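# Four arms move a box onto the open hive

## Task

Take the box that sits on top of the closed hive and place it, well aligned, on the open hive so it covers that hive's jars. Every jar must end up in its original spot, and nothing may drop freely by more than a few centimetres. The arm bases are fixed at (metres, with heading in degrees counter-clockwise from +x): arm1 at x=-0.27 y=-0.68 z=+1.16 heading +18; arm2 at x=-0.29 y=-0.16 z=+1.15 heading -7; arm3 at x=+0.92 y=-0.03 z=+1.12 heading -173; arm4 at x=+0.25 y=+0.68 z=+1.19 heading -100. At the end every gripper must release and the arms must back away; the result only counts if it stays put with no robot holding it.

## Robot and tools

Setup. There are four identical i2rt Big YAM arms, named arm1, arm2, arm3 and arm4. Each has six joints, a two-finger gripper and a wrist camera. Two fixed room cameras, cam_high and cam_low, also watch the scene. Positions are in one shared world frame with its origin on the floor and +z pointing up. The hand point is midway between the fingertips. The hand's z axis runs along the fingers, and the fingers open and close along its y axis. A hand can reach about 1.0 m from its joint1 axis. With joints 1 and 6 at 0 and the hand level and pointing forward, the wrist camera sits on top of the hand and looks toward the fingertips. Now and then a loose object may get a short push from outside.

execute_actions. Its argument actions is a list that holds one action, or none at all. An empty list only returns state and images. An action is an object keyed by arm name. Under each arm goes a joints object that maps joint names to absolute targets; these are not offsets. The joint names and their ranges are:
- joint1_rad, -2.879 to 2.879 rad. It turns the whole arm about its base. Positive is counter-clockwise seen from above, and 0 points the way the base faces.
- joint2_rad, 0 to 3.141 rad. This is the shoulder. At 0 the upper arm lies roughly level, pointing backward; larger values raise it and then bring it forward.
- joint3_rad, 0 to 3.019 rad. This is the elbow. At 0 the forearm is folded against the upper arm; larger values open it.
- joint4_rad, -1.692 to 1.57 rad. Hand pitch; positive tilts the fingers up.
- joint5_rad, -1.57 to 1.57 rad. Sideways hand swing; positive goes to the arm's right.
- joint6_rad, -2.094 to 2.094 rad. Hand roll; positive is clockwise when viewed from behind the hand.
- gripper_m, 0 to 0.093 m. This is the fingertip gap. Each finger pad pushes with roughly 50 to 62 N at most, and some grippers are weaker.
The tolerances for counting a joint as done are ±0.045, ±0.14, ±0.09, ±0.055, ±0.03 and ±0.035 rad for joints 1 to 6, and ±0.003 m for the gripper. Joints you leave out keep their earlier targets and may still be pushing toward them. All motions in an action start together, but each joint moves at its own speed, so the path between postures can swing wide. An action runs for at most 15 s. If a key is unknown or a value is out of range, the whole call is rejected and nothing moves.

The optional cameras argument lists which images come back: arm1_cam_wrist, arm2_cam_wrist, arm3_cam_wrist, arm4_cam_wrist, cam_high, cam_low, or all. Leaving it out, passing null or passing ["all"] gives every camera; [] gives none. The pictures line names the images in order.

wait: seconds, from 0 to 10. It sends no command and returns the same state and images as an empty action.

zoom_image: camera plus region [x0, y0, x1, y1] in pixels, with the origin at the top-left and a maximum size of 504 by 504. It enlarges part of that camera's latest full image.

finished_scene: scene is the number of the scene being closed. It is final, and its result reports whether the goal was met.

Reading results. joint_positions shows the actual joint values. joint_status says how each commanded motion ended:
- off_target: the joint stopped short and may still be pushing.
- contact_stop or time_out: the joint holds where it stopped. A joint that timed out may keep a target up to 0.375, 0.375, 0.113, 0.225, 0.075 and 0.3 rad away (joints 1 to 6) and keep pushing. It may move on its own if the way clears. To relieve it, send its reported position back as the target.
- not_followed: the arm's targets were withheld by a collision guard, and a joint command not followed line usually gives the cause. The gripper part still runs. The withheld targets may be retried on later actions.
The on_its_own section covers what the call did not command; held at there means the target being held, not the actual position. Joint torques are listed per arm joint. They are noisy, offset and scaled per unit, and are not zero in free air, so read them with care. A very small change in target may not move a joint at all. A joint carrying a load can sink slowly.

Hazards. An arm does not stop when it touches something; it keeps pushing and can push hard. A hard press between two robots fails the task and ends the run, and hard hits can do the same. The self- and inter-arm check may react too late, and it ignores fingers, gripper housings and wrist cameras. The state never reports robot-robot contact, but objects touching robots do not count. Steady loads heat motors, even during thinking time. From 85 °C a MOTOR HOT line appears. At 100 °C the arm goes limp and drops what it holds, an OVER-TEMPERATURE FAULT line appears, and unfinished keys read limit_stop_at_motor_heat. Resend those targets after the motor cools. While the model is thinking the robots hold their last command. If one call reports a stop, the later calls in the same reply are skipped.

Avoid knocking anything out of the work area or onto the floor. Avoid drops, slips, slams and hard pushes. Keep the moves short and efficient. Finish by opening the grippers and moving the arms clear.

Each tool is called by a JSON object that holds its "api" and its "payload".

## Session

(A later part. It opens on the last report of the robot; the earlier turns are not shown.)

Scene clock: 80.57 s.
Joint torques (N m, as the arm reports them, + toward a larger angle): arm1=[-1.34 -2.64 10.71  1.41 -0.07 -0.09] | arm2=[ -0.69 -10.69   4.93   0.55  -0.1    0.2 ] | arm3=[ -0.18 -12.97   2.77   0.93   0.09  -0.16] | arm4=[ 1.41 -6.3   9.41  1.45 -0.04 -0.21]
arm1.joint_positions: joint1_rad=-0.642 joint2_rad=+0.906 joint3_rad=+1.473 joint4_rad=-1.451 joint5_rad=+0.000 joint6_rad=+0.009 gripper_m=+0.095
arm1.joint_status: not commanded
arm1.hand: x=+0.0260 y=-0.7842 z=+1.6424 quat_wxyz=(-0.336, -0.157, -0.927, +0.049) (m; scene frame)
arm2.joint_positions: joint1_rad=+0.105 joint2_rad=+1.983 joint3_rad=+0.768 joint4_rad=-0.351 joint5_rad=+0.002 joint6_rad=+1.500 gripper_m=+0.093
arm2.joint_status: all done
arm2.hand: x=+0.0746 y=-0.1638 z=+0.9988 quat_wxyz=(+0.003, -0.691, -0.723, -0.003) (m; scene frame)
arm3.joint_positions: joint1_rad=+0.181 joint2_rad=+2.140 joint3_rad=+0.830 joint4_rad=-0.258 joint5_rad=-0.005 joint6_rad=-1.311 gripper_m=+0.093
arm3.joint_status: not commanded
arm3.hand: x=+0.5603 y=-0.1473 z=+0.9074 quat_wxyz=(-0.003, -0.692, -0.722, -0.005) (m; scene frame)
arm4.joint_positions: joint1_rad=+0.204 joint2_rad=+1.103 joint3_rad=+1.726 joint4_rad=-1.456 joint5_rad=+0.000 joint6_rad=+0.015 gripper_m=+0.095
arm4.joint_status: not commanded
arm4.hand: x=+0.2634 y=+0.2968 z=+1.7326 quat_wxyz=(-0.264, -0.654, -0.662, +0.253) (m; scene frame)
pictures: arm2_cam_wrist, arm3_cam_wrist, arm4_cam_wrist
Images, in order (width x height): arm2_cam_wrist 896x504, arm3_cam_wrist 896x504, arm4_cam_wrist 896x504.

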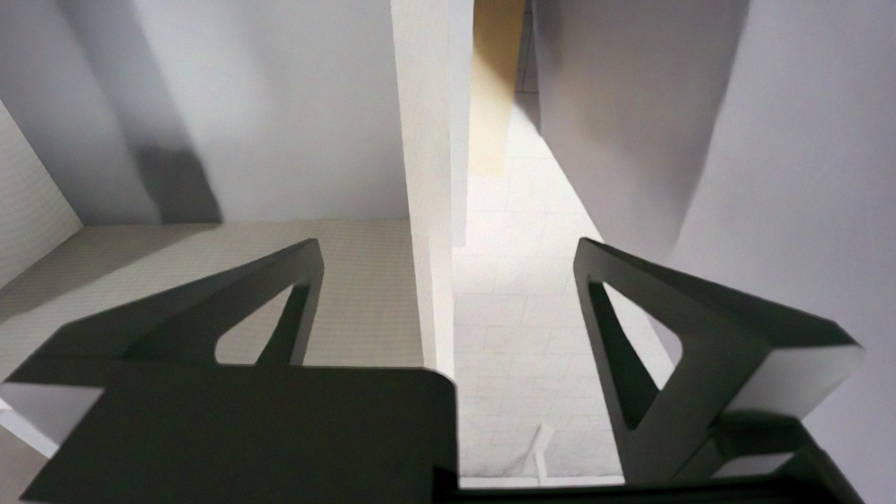

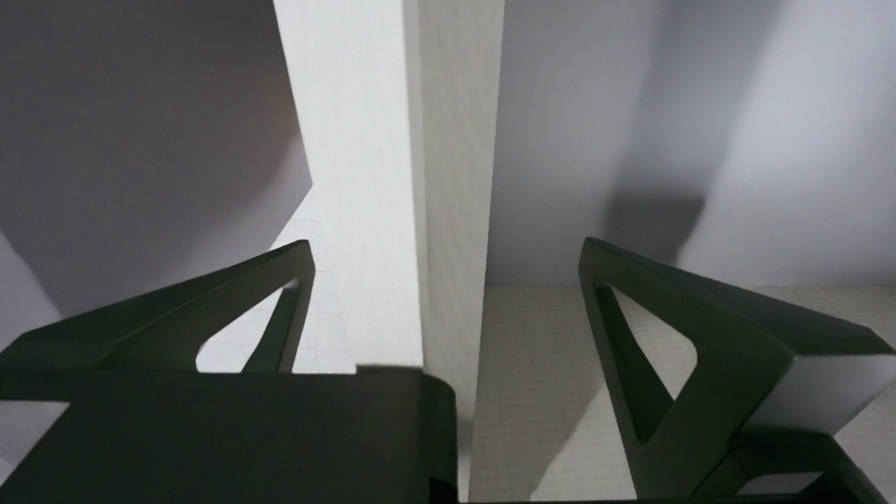

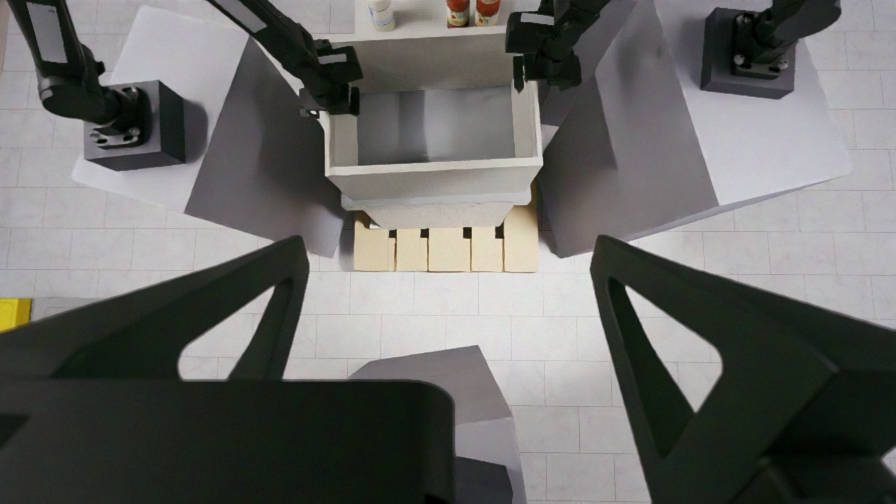

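{"api": "execute_actions", "payload": {"actions": [{"arm2":{"joints":{"joint2_rad":2.25,"joint3_rad":0.86,"joint4_rad":-0.152}}}], "cameras": ["arm2_cam_wrist","arm4_cam_wrist"]}}

Scene clock: 85.10 s.
Joint torques (N m, as the arm reports them, + toward a larger angle): arm1=[-1.3  -2.56 10.8   1.34 -0.05 -0.12] | arm2=[ -0.85 -12.52   1.99   1.54  -0.09   0.18] | arm3=[ -0.06 -13.01   2.8    0.94   0.09  -0.16] | arm4=[ 1.43 -6.33  9.42  1.45 -0.04 -0.21]
arm1.joint_positions: joint1_rad=-0.642 joint2_rad=+0.906 joint3_rad=+1.473 joint4_rad=-1.451 joint5_rad=+0.000 joint6_rad=+0.009 gripper_m=+0.095
arm1.joint_status: not commanded
arm1.hand: x=+0.0260 y=-0.7842 z=+1.6424 quat_wxyz=(-0.336, -0.157, -0.927, +0.049) (m; scene frame)
arm2.joint_positions: joint1_rad=+0.105 joint2_rad=+2.267 joint3_rad=+0.858 joint4_rad=-0.169 joint5_rad=+0.002 joint6_rad=+1.500 gripper_m=+0.093
arm2.joint_status: all done
arm2.hand: x=+0.0811 y=-0.1630 z=+0.9073 quat_wxyz=(+0.007, -0.691, -0.723, +0.001) (m; scene frame)
arm3.joint_positions: joint1_rad=+0.181 joint2_rad=+2.140 joint3_rad=+0.830 joint4_rad=-0.258 joint5_rad=-0.005 joint6_rad=-1.311 gripper_m=+0.093
arm3.joint_status: not commanded
arm3.hand: x=+0.5603 y=-0.1473 z=+0.9074 quat_wxyz=(-0.003, -0.692, -0.722, -0.005) (m; scene frame)
arm4.joint_positions: joint1_rad=+0.204 joint2_rad=+1.103 joint3_rad=+1.726 joint4_rad=-1.456 joint5_rad=+0.000 joint6_rad=+0.015 gripper_m=+0.095
arm4.joint_status: not commanded
arm4.hand: x=+0.2634 y=+0.2968 z=+1.7326 quat_wxyz=(-0.264, -0.654, -0.662, +0.253) (m; scene frame)
pictures: arm2_cam_wrist, arm4_cam_wrist
Images, in order (width x height): arm2_cam_wrist 896x504, arm4_cam_wrist 896x504.

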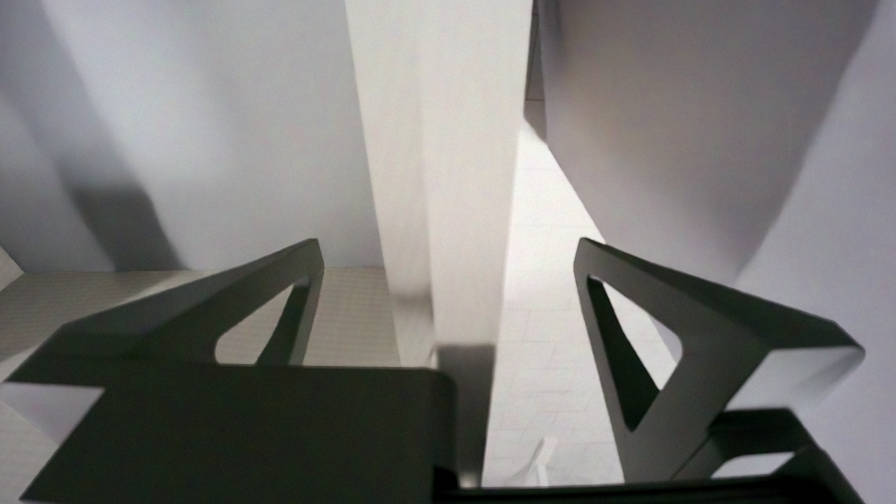

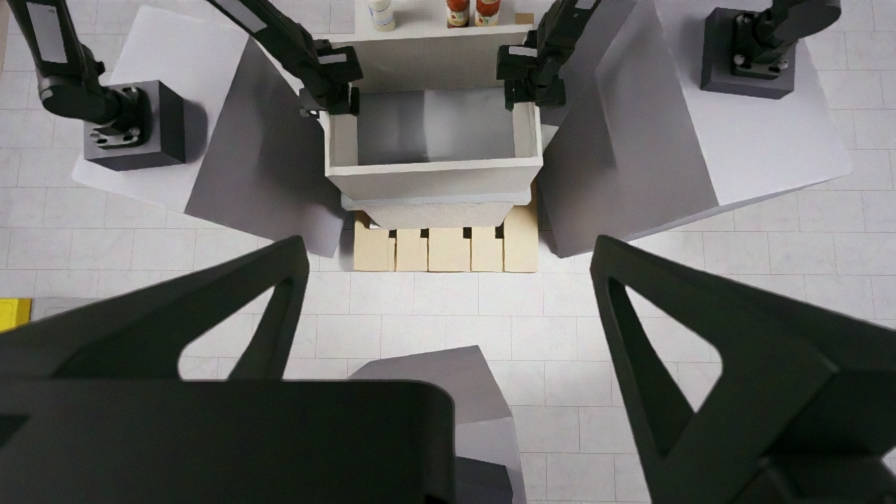

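{"api": "execute_actions", "payload": {"actions": [{"arm2":{"joints":{"gripper_m":0.0}},"arm3":{"joints":{"gripper_m":0.0}}}], "cameras": ["arm4_cam_wrist"]}}

Scene clock: 86.50 s.
Joint torques (N m, as the arm reports them, + toward a larger angle): arm1=[-1.61 -2.6  10.78  1.44 -0.07 -0.14] | arm2=[ -0.84 -12.43   1.96   1.26  -0.07   0.24] | arm3=[ -0.01 -13.     2.95   0.84   0.12  -0.15] | arm4=[ 1.36 -6.32  9.43  1.46 -0.03 -0.21]
arm1.joint_positions: joint1_rad=-0.642 joint2_rad=+0.906 joint3_rad=+1.473 joint4_rad=-1.451 joint5_rad=+0.000 joint6_rad=+0.009 gripper_m=+0.095
arm1.joint_status: not commanded
arm1.hand: x=+0.0260 y=-0.7842 z=+1.6424 quat_wxyz=(-0.336, -0.157, -0.927, +0.049) (m; scene frame)
arm2.joint_positions: joint1_rad=+0.105 joint2_rad=+2.267 joint3_rad=+0.858 joint4_rad=-0.164 joint5_rad=+0.002 joint6_rad=+1.496 gripper_m=+0.019
arm2.joint_status: gripper_m off_target (ended at +0.019, target +0.000)
arm2.hand: x=+0.0826 y=-0.1630 z=+0.9073 quat_wxyz=(+0.005, -0.689, -0.724, -0.001) (m; scene frame)
arm3.joint_positions: joint1_rad=+0.182 joint2_rad=+2.140 joint3_rad=+0.828 joint4_rad=-0.256 joint5_rad=-0.005 joint6_rad=-1.311 gripper_m=+0.018
arm3.joint_status: gripper_m off_target (ended at +0.018, target +0.000)
arm3.hand: x=+0.5615 y=-0.1472 z=+0.9072 quat_wxyz=(-0.004, -0.692, -0.722, -0.005) (m; scene frame)
arm4.joint_positions: joint1_rad=+0.204 joint2_rad=+1.103 joint3_rad=+1.726 joint4_rad=-1.456 joint5_rad=+0.000 joint6_rad=+0.015 gripper_m=+0.095
arm4.joint_status: not commanded
arm4.hand: x=+0.2634 y=+0.2968 z=+1.7326 quat_wxyz=(-0.264, -0.654, -0.662, +0.253) (m; scene frame)
pictures: arm4_cam_wrist
Images, in order (width x height): arm4_cam_wrist 896x504.

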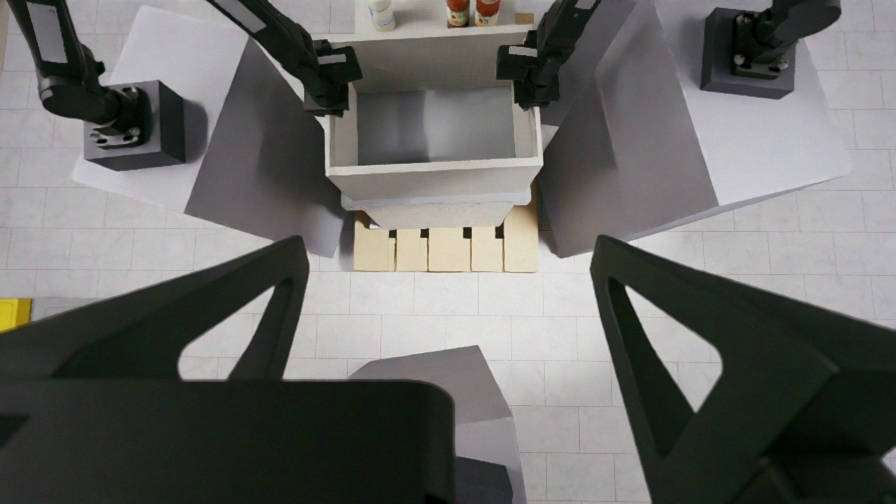

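{"api": "execute_actions", "payload": {"actions": [{"arm2":{"joints":{"joint2_rad":1.93,"joint3_rad":0.82,"joint4_rad":-0.385}},"arm3":{"joints":{"joint2_rad":1.82,"joint3_rad":0.82,"joint4_rad":-0.50}}}], "cameras": ["arm4_cam_wrist","cam_high"]}}

Scene clock: 91.77 s.
Joint torques (N m, as the arm reports them, + toward a larger angle): arm1=[-1.26 -2.19 10.77  1.36 -0.05 -0.1 ] | arm2=[ -0.61 -15.27   5.7    0.35   0.09   0.28] | arm3=[ -0.05 -15.78   6.24  -0.41  -0.06  -0.15] | arm4=[ 1.5  -6.42  9.43  1.44 -0.04 -0.21]
arm1.joint_positions: joint1_rad=-0.642 joint2_rad=+0.906 joint3_rad=+1.473 joint4_rad=-1.451 joint5_rad=+0.000 joint6_rad=+0.009 gripper_m=+0.095
arm1.joint_status: not commanded
arm1.hand: x=+0.0260 y=-0.7842 z=+1.6424 quat_wxyz=(-0.336, -0.157, -0.927, +0.049) (m; scene frame)
arm2.joint_positions: joint1_rad=+0.105 joint2_rad=+1.998 joint3_rad=+0.799 joint4_rad=-0.374 joint5_rad=-0.002 joint6_rad=+1.492 gripper_m=+0.019
arm2.joint_status: all done
arm2.hand: x=+0.0838 y=-0.1632 z=+0.9978 quat_wxyz=(+0.007, -0.688, -0.726, -0.002) (m; scene frame)
arm3.joint_positions: joint1_rad=+0.182 joint2_rad=+1.876 joint3_rad=+0.793 joint4_rad=-0.486 joint5_rad=+0.000 joint6_rad=-1.312 gripper_m=+0.018
arm3.joint_status: all done
arm3.hand: x=+0.5616 y=-0.1466 z=+0.9975 quat_wxyz=(-0.002, -0.691, -0.723, -0.006) (m; scene frame)
arm4.joint_positions: joint1_rad=+0.204 joint2_rad=+1.103 joint3_rad=+1.726 joint4_rad=-1.456 joint5_rad=+0.000 joint6_rad=+0.015 gripper_m=+0.095
arm4.joint_status: not commanded
arm4.hand: x=+0.2634 y=+0.2968 z=+1.7326 quat_wxyz=(-0.264, -0.654, -0.662, +0.253) (m; scene frame)
pictures: arm4_cam_wrist, cam_high
Images, in order (width x height): arm4_cam_wrist 896x504, cam_high 896x504.

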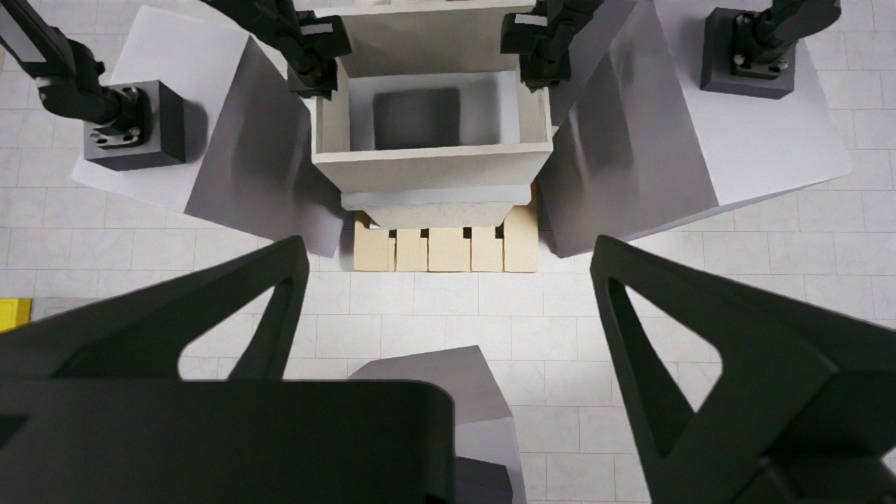

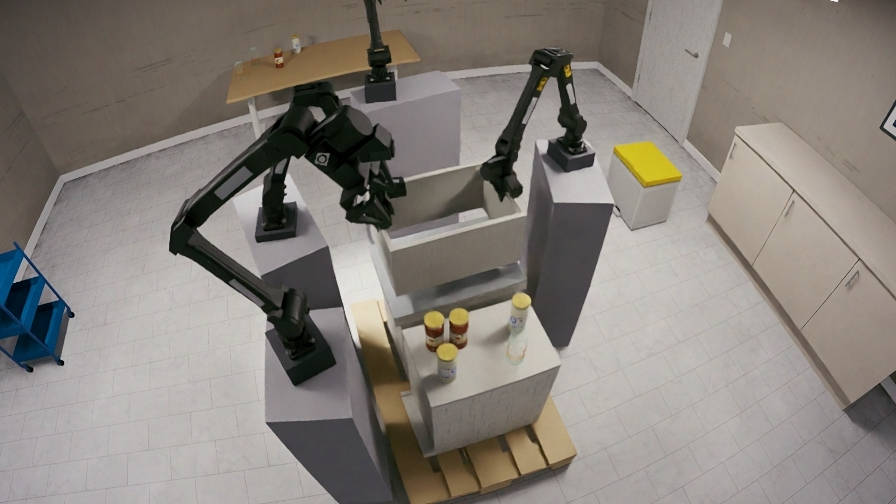

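{"api": "execute_actions", "payload": {"actions": [{"arm2":{"joints":{"joint1_rad":-0.16,"joint2_rad":1.59,"joint3_rad":0.93,"joint4_rad":-0.80,"joint6_rad":1.247}},"arm3":{"joints":{"joint1_rad":0.425,"joint2_rad":1.585,"joint3_rad":1.06,"joint4_rad":-0.935,"joint6_rad":-1.058}}}], "cameras": ["cam_low","cam_high"]}}

Scene clock: 96.00 s.
Joint torques (N m, as the arm reports them, + toward a larger angle): arm1=[-1.27 -2.48 10.76  1.34 -0.07 -0.11] | arm2=[ -0.16 -13.33  13.61   0.07   0.26   0.2 ] | arm3=[  0.16 -15.99  11.52  -0.5   -0.27  -0.04] | arm4=[ 1.32 -6.37  9.42  1.47 -0.04 -0.22]
arm1.joint_positions: joint1_rad=-0.642 joint2_rad=+0.906 joint3_rad=+1.473 joint4_rad=-1.451 joint5_rad=+0.000 joint6_rad=+0.009 gripper_m=+0.095
arm1.joint_status: not commanded
arm1.hand: x=+0.0260 y=-0.7842 z=+1.6424 quat_wxyz=(-0.336, -0.157, -0.927, +0.049) (m; scene frame)
arm2.joint_positions: joint1_rad=-0.160 joint2_rad=+1.648 joint3_rad=+0.857 joint4_rad=-0.781 joint5_rad=-0.006 joint6_rad=+1.236 gripper_m=+0.019
arm2.joint_status: all done
arm2.hand: x=+0.0766 y=-0.2652 z=+1.1369 quat_wxyz=(+0.007, -0.691, -0.723, -0.005) (m; scene frame)
arm3.joint_positions: joint1_rad=+0.422 joint2_rad=+1.642 joint3_rad=+1.001 joint4_rad=-0.917 joint5_rad=+0.005 joint6_rad=-1.057 gripper_m=+0.018
arm3.joint_status: all done
arm3.hand: x=+0.5572 y=-0.2536 z=+1.1380 quat_wxyz=(+0.002, -0.697, -0.717, -0.002) (m; scene frame)
arm4.joint_positions: joint1_rad=+0.204 joint2_rad=+1.103 joint3_rad=+1.726 joint4_rad=-1.456 joint5_rad=+0.000 joint6_rad=+0.015 gripper_m=+0.095
arm4.joint_status: not commanded
arm4.hand: x=+0.2634 y=+0.2968 z=+1.7326 quat_wxyz=(-0.264, -0.654, -0.662, +0.253) (m; scene frame)
pictures: cam_high, cam_low
Images, in order (width x height): cam_high 896x504, cam_low 896x504.

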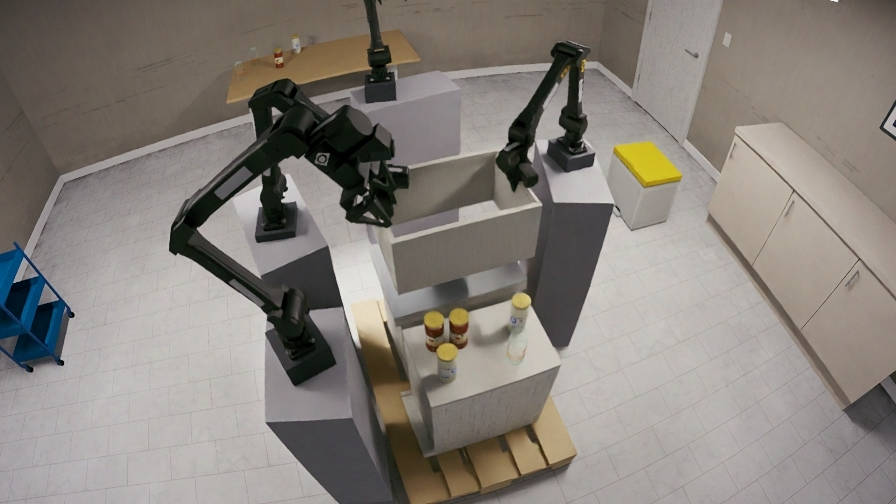

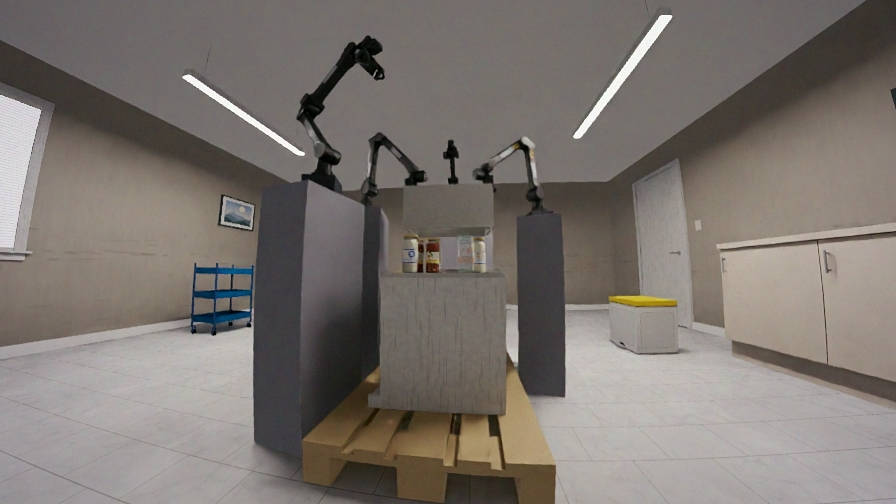

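{"api": "execute_actions", "payload": {"actions": [{"arm2":{"joints":{"joint1_rad":-0.505,"joint2_rad":1.75,"joint3_rad":1.17,"joint4_rad":-0.855,"joint6_rad":0.91}},"arm3":{"joints":{"joint1_rad":0.708,"joint2_rad":1.825,"joint3_rad":1.405,"joint4_rad":-1.03,"joint6_rad":-0.765}}}], "cameras": ["cam_low","cam_high"]}}

Scene clock: 100.73 s.
Joint torques (N m, as the arm reports them, + toward a larger angle): arm1=[-1.53 -2.29 10.79  1.43 -0.04 -0.1 ] | arm2=[  0.16 -18.84  12.55   0.56   0.11   0.24] | arm3=[ -0.44 -21.99  11.38  -0.3   -0.25  -0.15] | arm4=[ 1.48 -6.27  9.43  1.45 -0.04 -0.21]
arm1.joint_positions: joint1_rad=-0.642 joint2_rad=+0.906 joint3_rad=+1.473 joint4_rad=-1.451 joint5_rad=+0.000 joint6_rad=+0.009 gripper_m=+0.095
arm1.joint_status: not commanded
arm1.hand: x=+0.0260 y=-0.7842 z=+1.6424 quat_wxyz=(-0.336, -0.157, -0.927, +0.049) (m; scene frame)
arm2.joint_positions: joint1_rad=-0.513 joint2_rad=+1.844 joint3_rad=+1.112 joint4_rad=-0.848 joint5_rad=-0.003 joint6_rad=+0.897 gripper_m=+0.019
arm2.joint_status: all done
arm2.hand: x=+0.0827 y=-0.4374 z=+1.1253 quat_wxyz=(+0.010, -0.696, -0.718, -0.003) (m; scene frame)
arm3.joint_positions: joint1_rad=+0.715 joint2_rad=+1.902 joint3_rad=+1.352 joint4_rad=-1.017 joint5_rad=+0.005 joint6_rad=-0.752 gripper_m=+0.018
arm3.joint_status: all done
arm3.hand: x=+0.5622 y=-0.4315 z=+1.1284 quat_wxyz=(+0.000, -0.701, -0.713, -0.005) (m; scene frame)
arm4.joint_positions: joint1_rad=+0.204 joint2_rad=+1.103 joint3_rad=+1.726 joint4_rad=-1.456 joint5_rad=+0.000 joint6_rad=+0.015 gripper_m=+0.095
arm4.joint_status: not commanded
arm4.hand: x=+0.2634 y=+0.2968 z=+1.7326 quat_wxyz=(-0.264, -0.654, -0.662, +0.253) (m; scene frame)
pictures: cam_high, cam_low
Images, in order (width x height): cam_high 896x504, cam_low 896x504.

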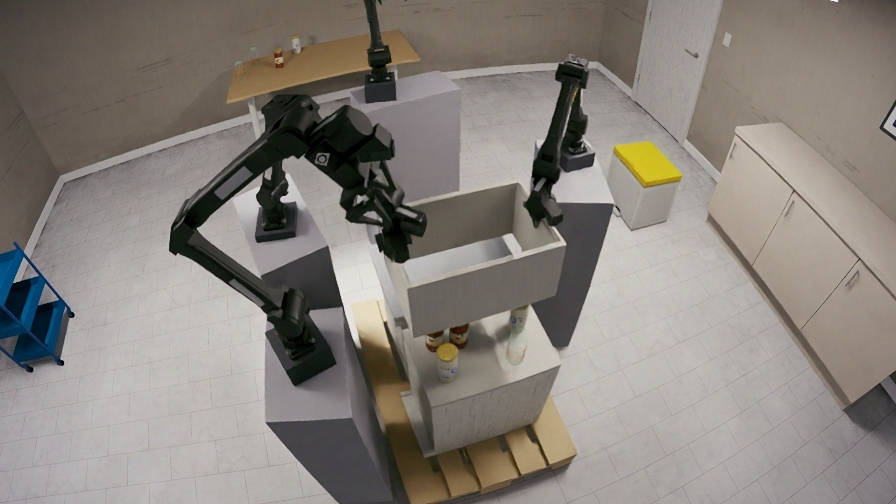

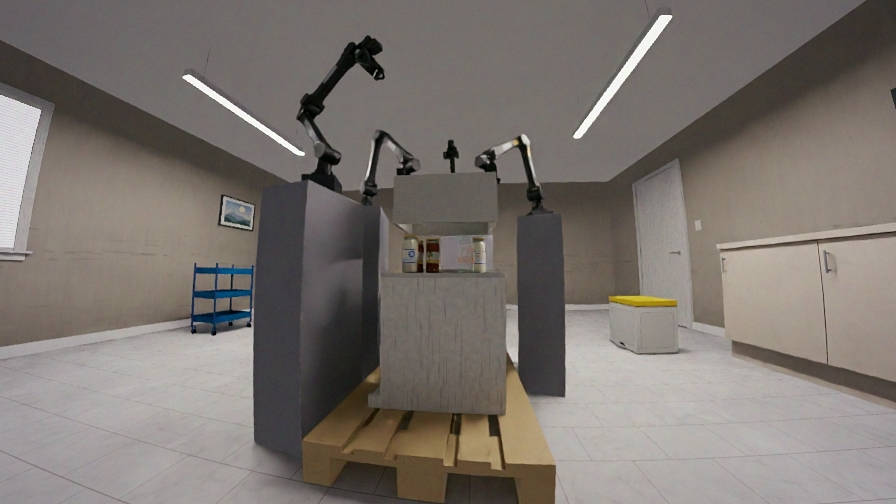

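{"api": "execute_actions", "payload": {"actions": [{"arm2":{"joints":{"joint1_rad":-0.717,"joint2_rad":1.98,"joint3_rad":1.52,"joint4_rad":-0.952,"joint6_rad":0.72}},"arm3":{"joints":{"joint1_rad":0.872,"joint2_rad":2.13,"joint3_rad":1.885,"joint4_rad":-1.19,"joint6_rad":-0.60}}}]}}

Scene clock: 108.73 s.
Joint torques (N m, as the arm reports them, + toward a larger angle): arm1=[-1.9  -2.34 10.89  1.32 -0.07 -0.11] | arm2=[ -0.58 -23.79  15.84  -0.35   0.3    0.25] | arm3=[  0.57 -28.    14.97  -1.12  -0.61  -0.04] | arm4=[ 1.43 -6.34  9.43  1.46 -0.03 -0.21]
arm1.joint_positions: joint1_rad=-0.642 joint2_rad=+0.906 joint3_rad=+1.473 joint4_rad=-1.451 joint5_rad=+0.000 joint6_rad=+0.009 gripper_m=+0.095
arm1.joint_status: not commanded
arm1.hand: x=+0.0260 y=-0.7842 z=+1.6424 quat_wxyz=(-0.336, -0.157, -0.927, +0.049) (m; scene frame)
arm2.joint_positions: joint1_rad=-0.711 joint2_rad=+2.104 joint3_rad=+1.430 joint4_rad=-0.922 joint5_rad=-0.009 joint6_rad=+0.705 gripper_m=+0.019
arm2.joint_status: joint3_rad time_out (moved +0.318 of +0.408); the others done
arm2.on_its_own: joint3_rad reads +1.430 and still pushes toward +1.520 since a time_out
arm2.hand: x=+0.0825 y=-0.5752 z=+1.0863 quat_wxyz=(+0.017, -0.699, -0.715, -0.007) (m; scene frame)
arm3.joint_positions: joint1_rad=+0.864 joint2_rad=+2.223 joint3_rad=+1.792 joint4_rad=-1.160 joint5_rad=+0.016 joint6_rad=-0.598 gripper_m=+0.018
arm3.joint_status: joint3_rad time_out (moved +0.439 of +0.533); the others done
arm3.on_its_own: joint3_rad reads +1.792 and still pushes toward +1.885 since a time_out
arm3.hand: x=+0.5621 y=-0.5723 z=+1.0914 quat_wxyz=(+0.008, -0.703, -0.711, -0.016) (m; scene frame)
arm4.joint_positions: joint1_rad=+0.204 joint2_rad=+1.103 joint3_rad=+1.726 joint4_rad=-1.456 joint5_rad=+0.000 joint6_rad=+0.015 gripper_m=+0.095
arm4.joint_status: not commanded
arm4.hand: x=+0.2634 y=+0.2968 z=+1.7326 quat_wxyz=(-0.264, -0.654, -0.662, +0.253) (m; scene frame)
pictures: arm1_cam_wrist, arm2_cam_wrist, arm3_cam_wrist, arm4_cam_wrist, cam_high, cam_low
Images, in order (width x height): arm1_cam_wrist 896x504, arm2_cam_wrist 896x504, arm3_cam_wrist 896x504, arm4_cam_wrist 896x504, cam_high 896x504, cam_low 896x504.

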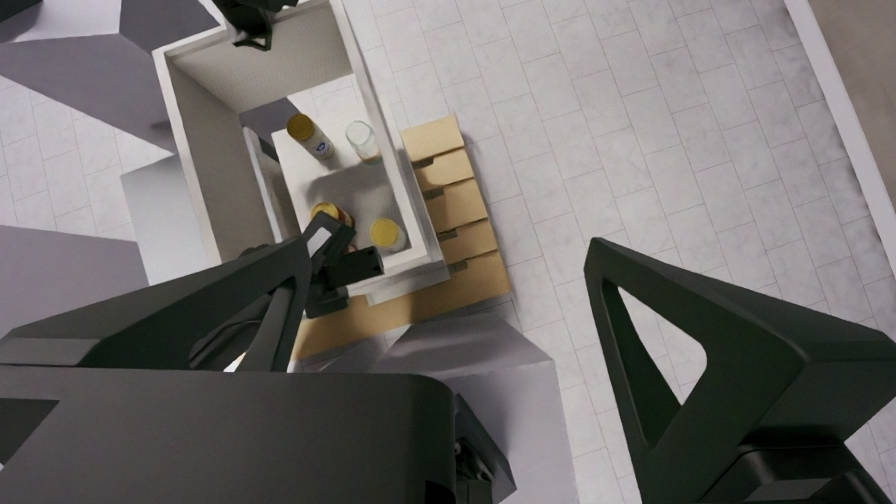

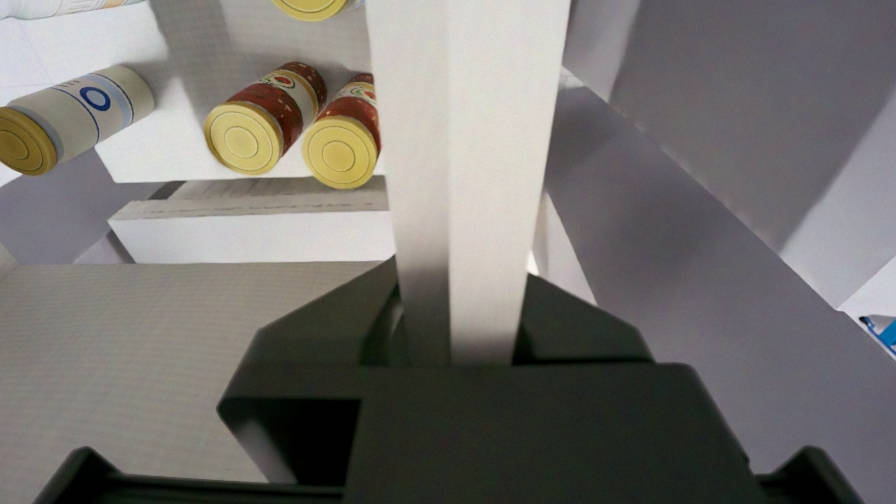

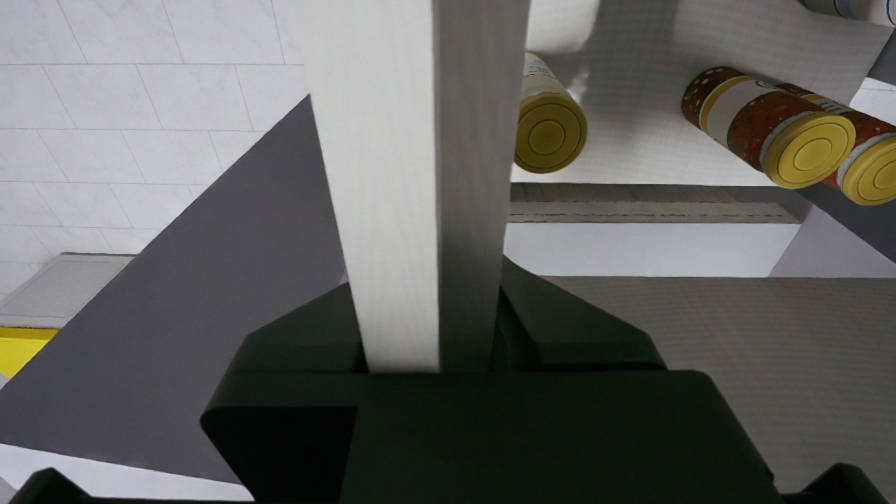

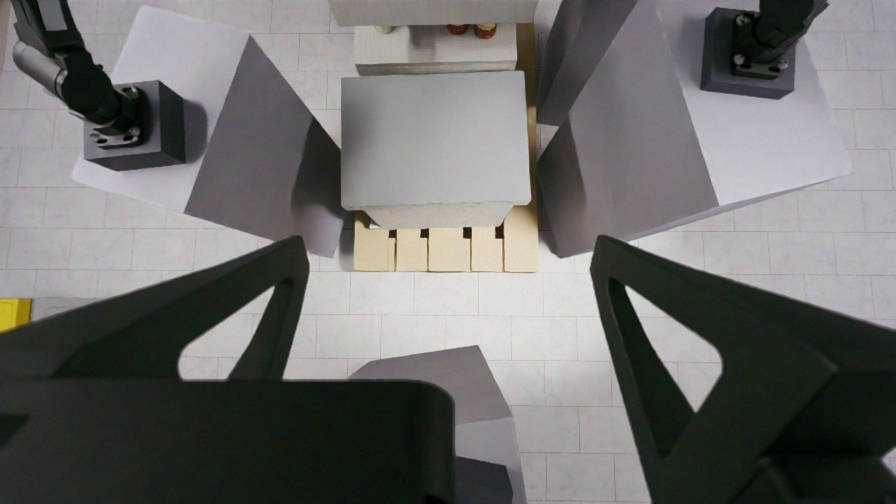

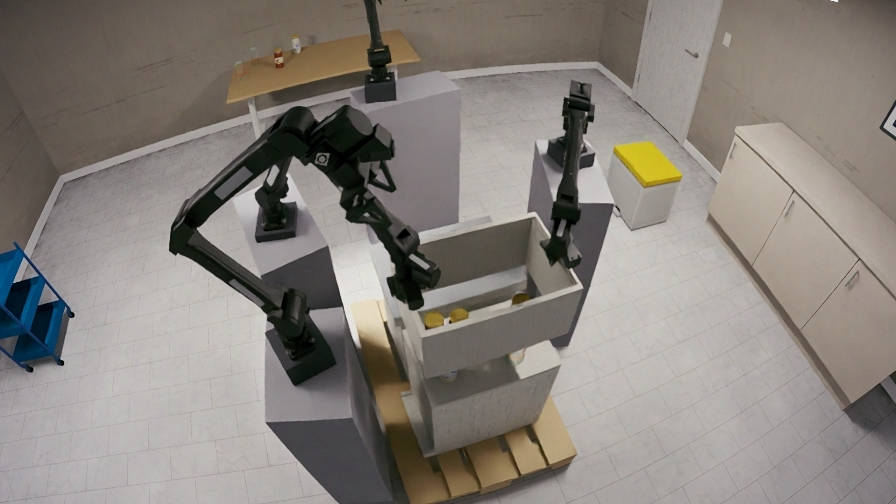

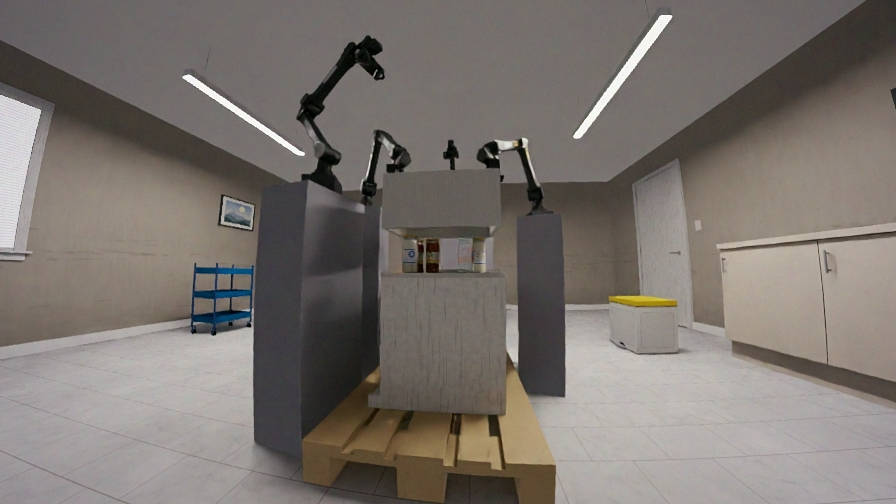

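{"api": "zoom_image", "payload": {"camera": "cam_low", "region": [360, 160, 530, 300]}}

{"api": "zoom_image", "payload": {"camera": "arm1_cam_wrist", "region": [230, 60, 470, 300]}}

Region (360, 160, 530, 300) of cam_low's 896x504 image, scaled by 2.965, with more detail than that image has; it fills the top 415 rows of this view, and the rest is white.

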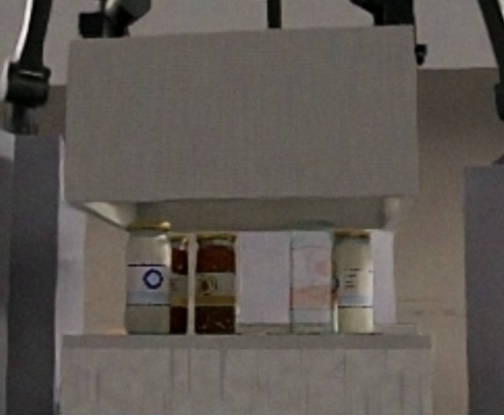

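Region (230, 60, 470, 300) of arm1_cam_wrist's 896x504 image, scaled by 2.100, with more detail than that image has.

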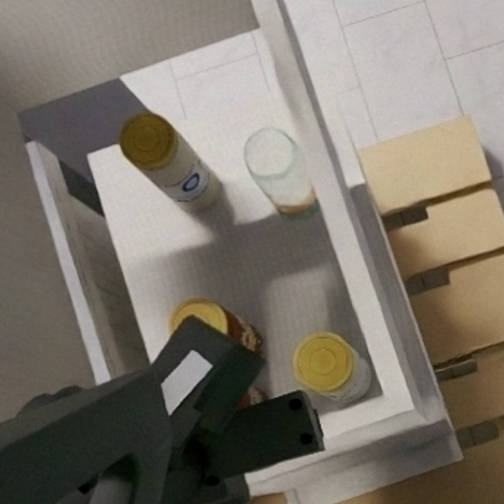

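{"api": "execute_actions", "payload": {"actions": [{"arm2":{"joints":{"joint1_rad":-0.725,"joint2_rad":2.293,"joint3_rad":1.545,"joint4_rad":-0.608,"joint6_rad":0.72}},"arm3":{"joints":{"joint1_rad":0.89,"joint2_rad":2.37,"joint3_rad":1.81,"joint4_rad":-0.838,"joint6_rad":-0.58}}}]}}

Scene clock: 123.60 s.
Joint torques (N m, as the arm reports them, + toward a larger angle): arm1=[-1.73 -2.63 10.72  1.36 -0.05 -0.12] | arm2=[ -2.26 -27.15  12.04   0.81   0.06   0.18] | arm3=[  1.59 -30.74  10.56  -0.04  -0.69   0.13] | arm4=[ 1.38 -6.3   9.43  1.47 -0.04 -0.2 ]
arm1.joint_positions: joint1_rad=-0.642 joint2_rad=+0.906 joint3_rad=+1.473 joint4_rad=-1.451 joint5_rad=+0.000 joint6_rad=+0.009 gripper_m=+0.095
arm1.joint_status: not commanded
arm1.hand: x=+0.0260 y=-0.7842 z=+1.6424 quat_wxyz=(-0.336, -0.157, -0.927, +0.049) (m; scene frame)
arm2.joint_positions: joint1_rad=-0.700 joint2_rad=+2.442 joint3_rad=+1.475 joint4_rad=-0.605 joint5_rad=-0.001 joint6_rad=+0.711 gripper_m=+0.019
arm2.joint_status: joint2_rad off_target (ended at +2.442, target +2.293); the others done
arm2.hand: x=+0.0900 y=-0.5750 z=+0.9102 quat_wxyz=(+0.006, -0.697, -0.717, -0.003) (m; scene frame)
arm3.joint_positions: joint1_rad=+0.867 joint2_rad=+2.491 joint3_rad=+1.755 joint4_rad=-0.832 joint5_rad=+0.018 joint6_rad=-0.595 gripper_m=+0.018
arm3.joint_status: all done
arm3.hand: x=+0.5656 y=-0.5727 z=+0.9102 quat_wxyz=(+0.006, -0.703, -0.712, -0.004) (m; scene frame)
arm4.joint_positions: joint1_rad=+0.204 joint2_rad=+1.103 joint3_rad=+1.726 joint4_rad=-1.456 joint5_rad=+0.000 joint6_rad=+0.015 gripper_m=+0.095
arm4.joint_status: not commanded
arm4.hand: x=+0.2634 y=+0.2968 z=+1.7326 quat_wxyz=(-0.264, -0.654, -0.662, +0.253) (m; scene frame)
pictures: arm1_cam_wrist, arm2_cam_wrist, arm3_cam_wrist, arm4_cam_wrist, cam_high, cam_low
Images, in order (width x height): arm1_cam_wrist 896x504, arm2_cam_wrist 896x504, arm3_cam_wrist 896x504, arm4_cam_wrist 896x504, cam_high 896x504, cam_low 896x504.

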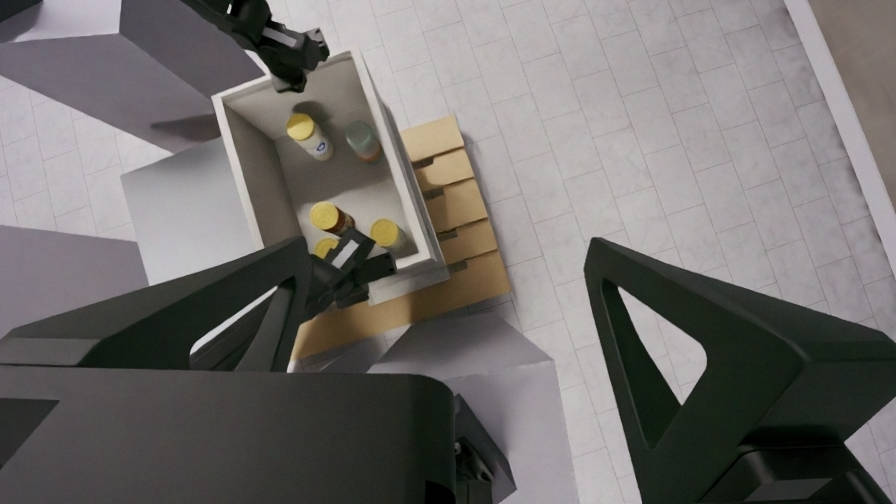

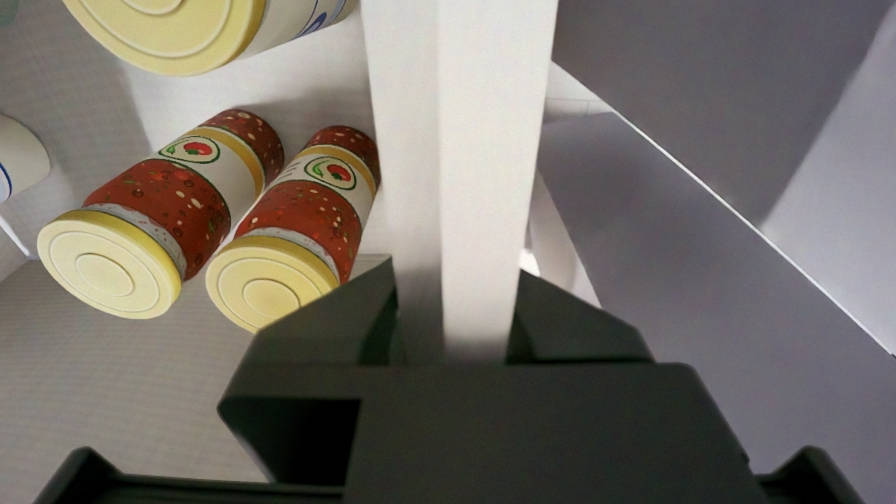

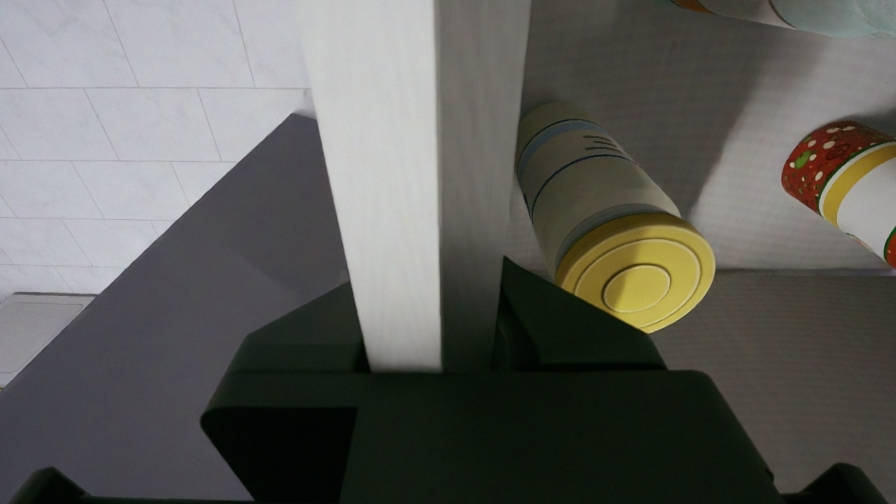

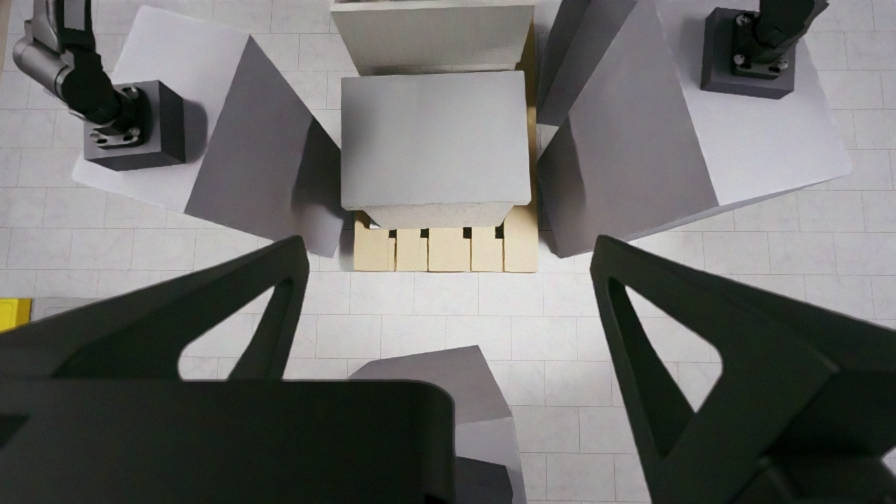

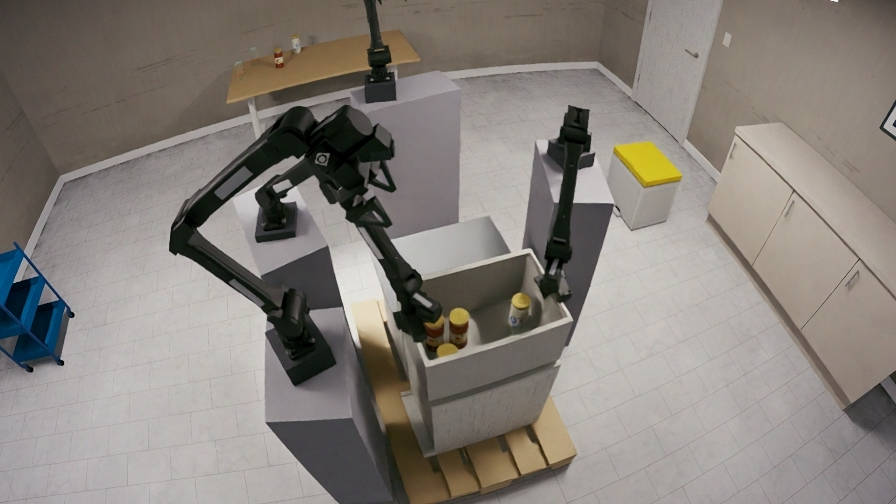

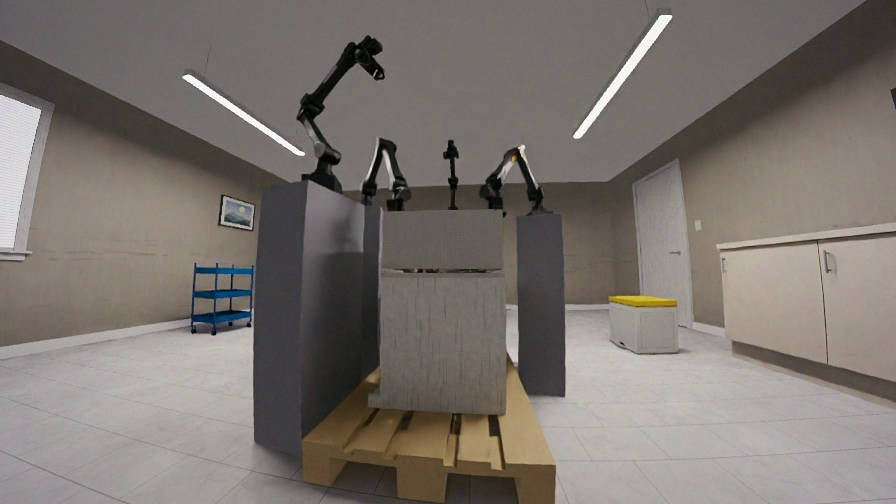

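{"api": "zoom_image", "payload": {"camera": "cam_low", "region": [370, 240, 520, 300]}}

{"api": "zoom_image", "payload": {"camera": "arm1_cam_wrist", "region": [330, 40, 480, 300]}}

{"api": "zoom_image", "payload": {"camera": "cam_high", "region": [380, 290, 590, 440]}}

Region (370, 240, 520, 300) of cam_low's 896x504 image, scaled by 3.360, with more detail than that image has; it fills the top 202 rows of this view, and the rest is white.

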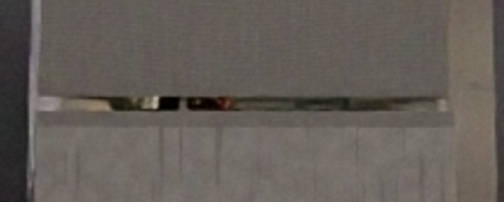

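Region (330, 40, 480, 300) of arm1_cam_wrist's 896x504 image, scaled by 1.938, with more detail than that image has; it fills the left 291 columns of this view, and the rest is white.

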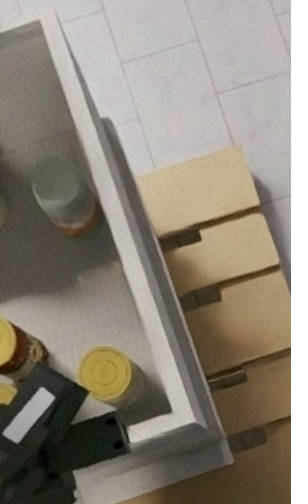

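Region (380, 290, 590, 440) of cam_high's 896x504 image, scaled by 2.400, with more detail than that image has; it fills the top 360 rows of this view, and the rest is white.

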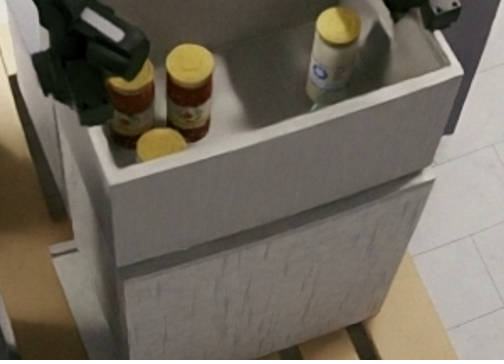

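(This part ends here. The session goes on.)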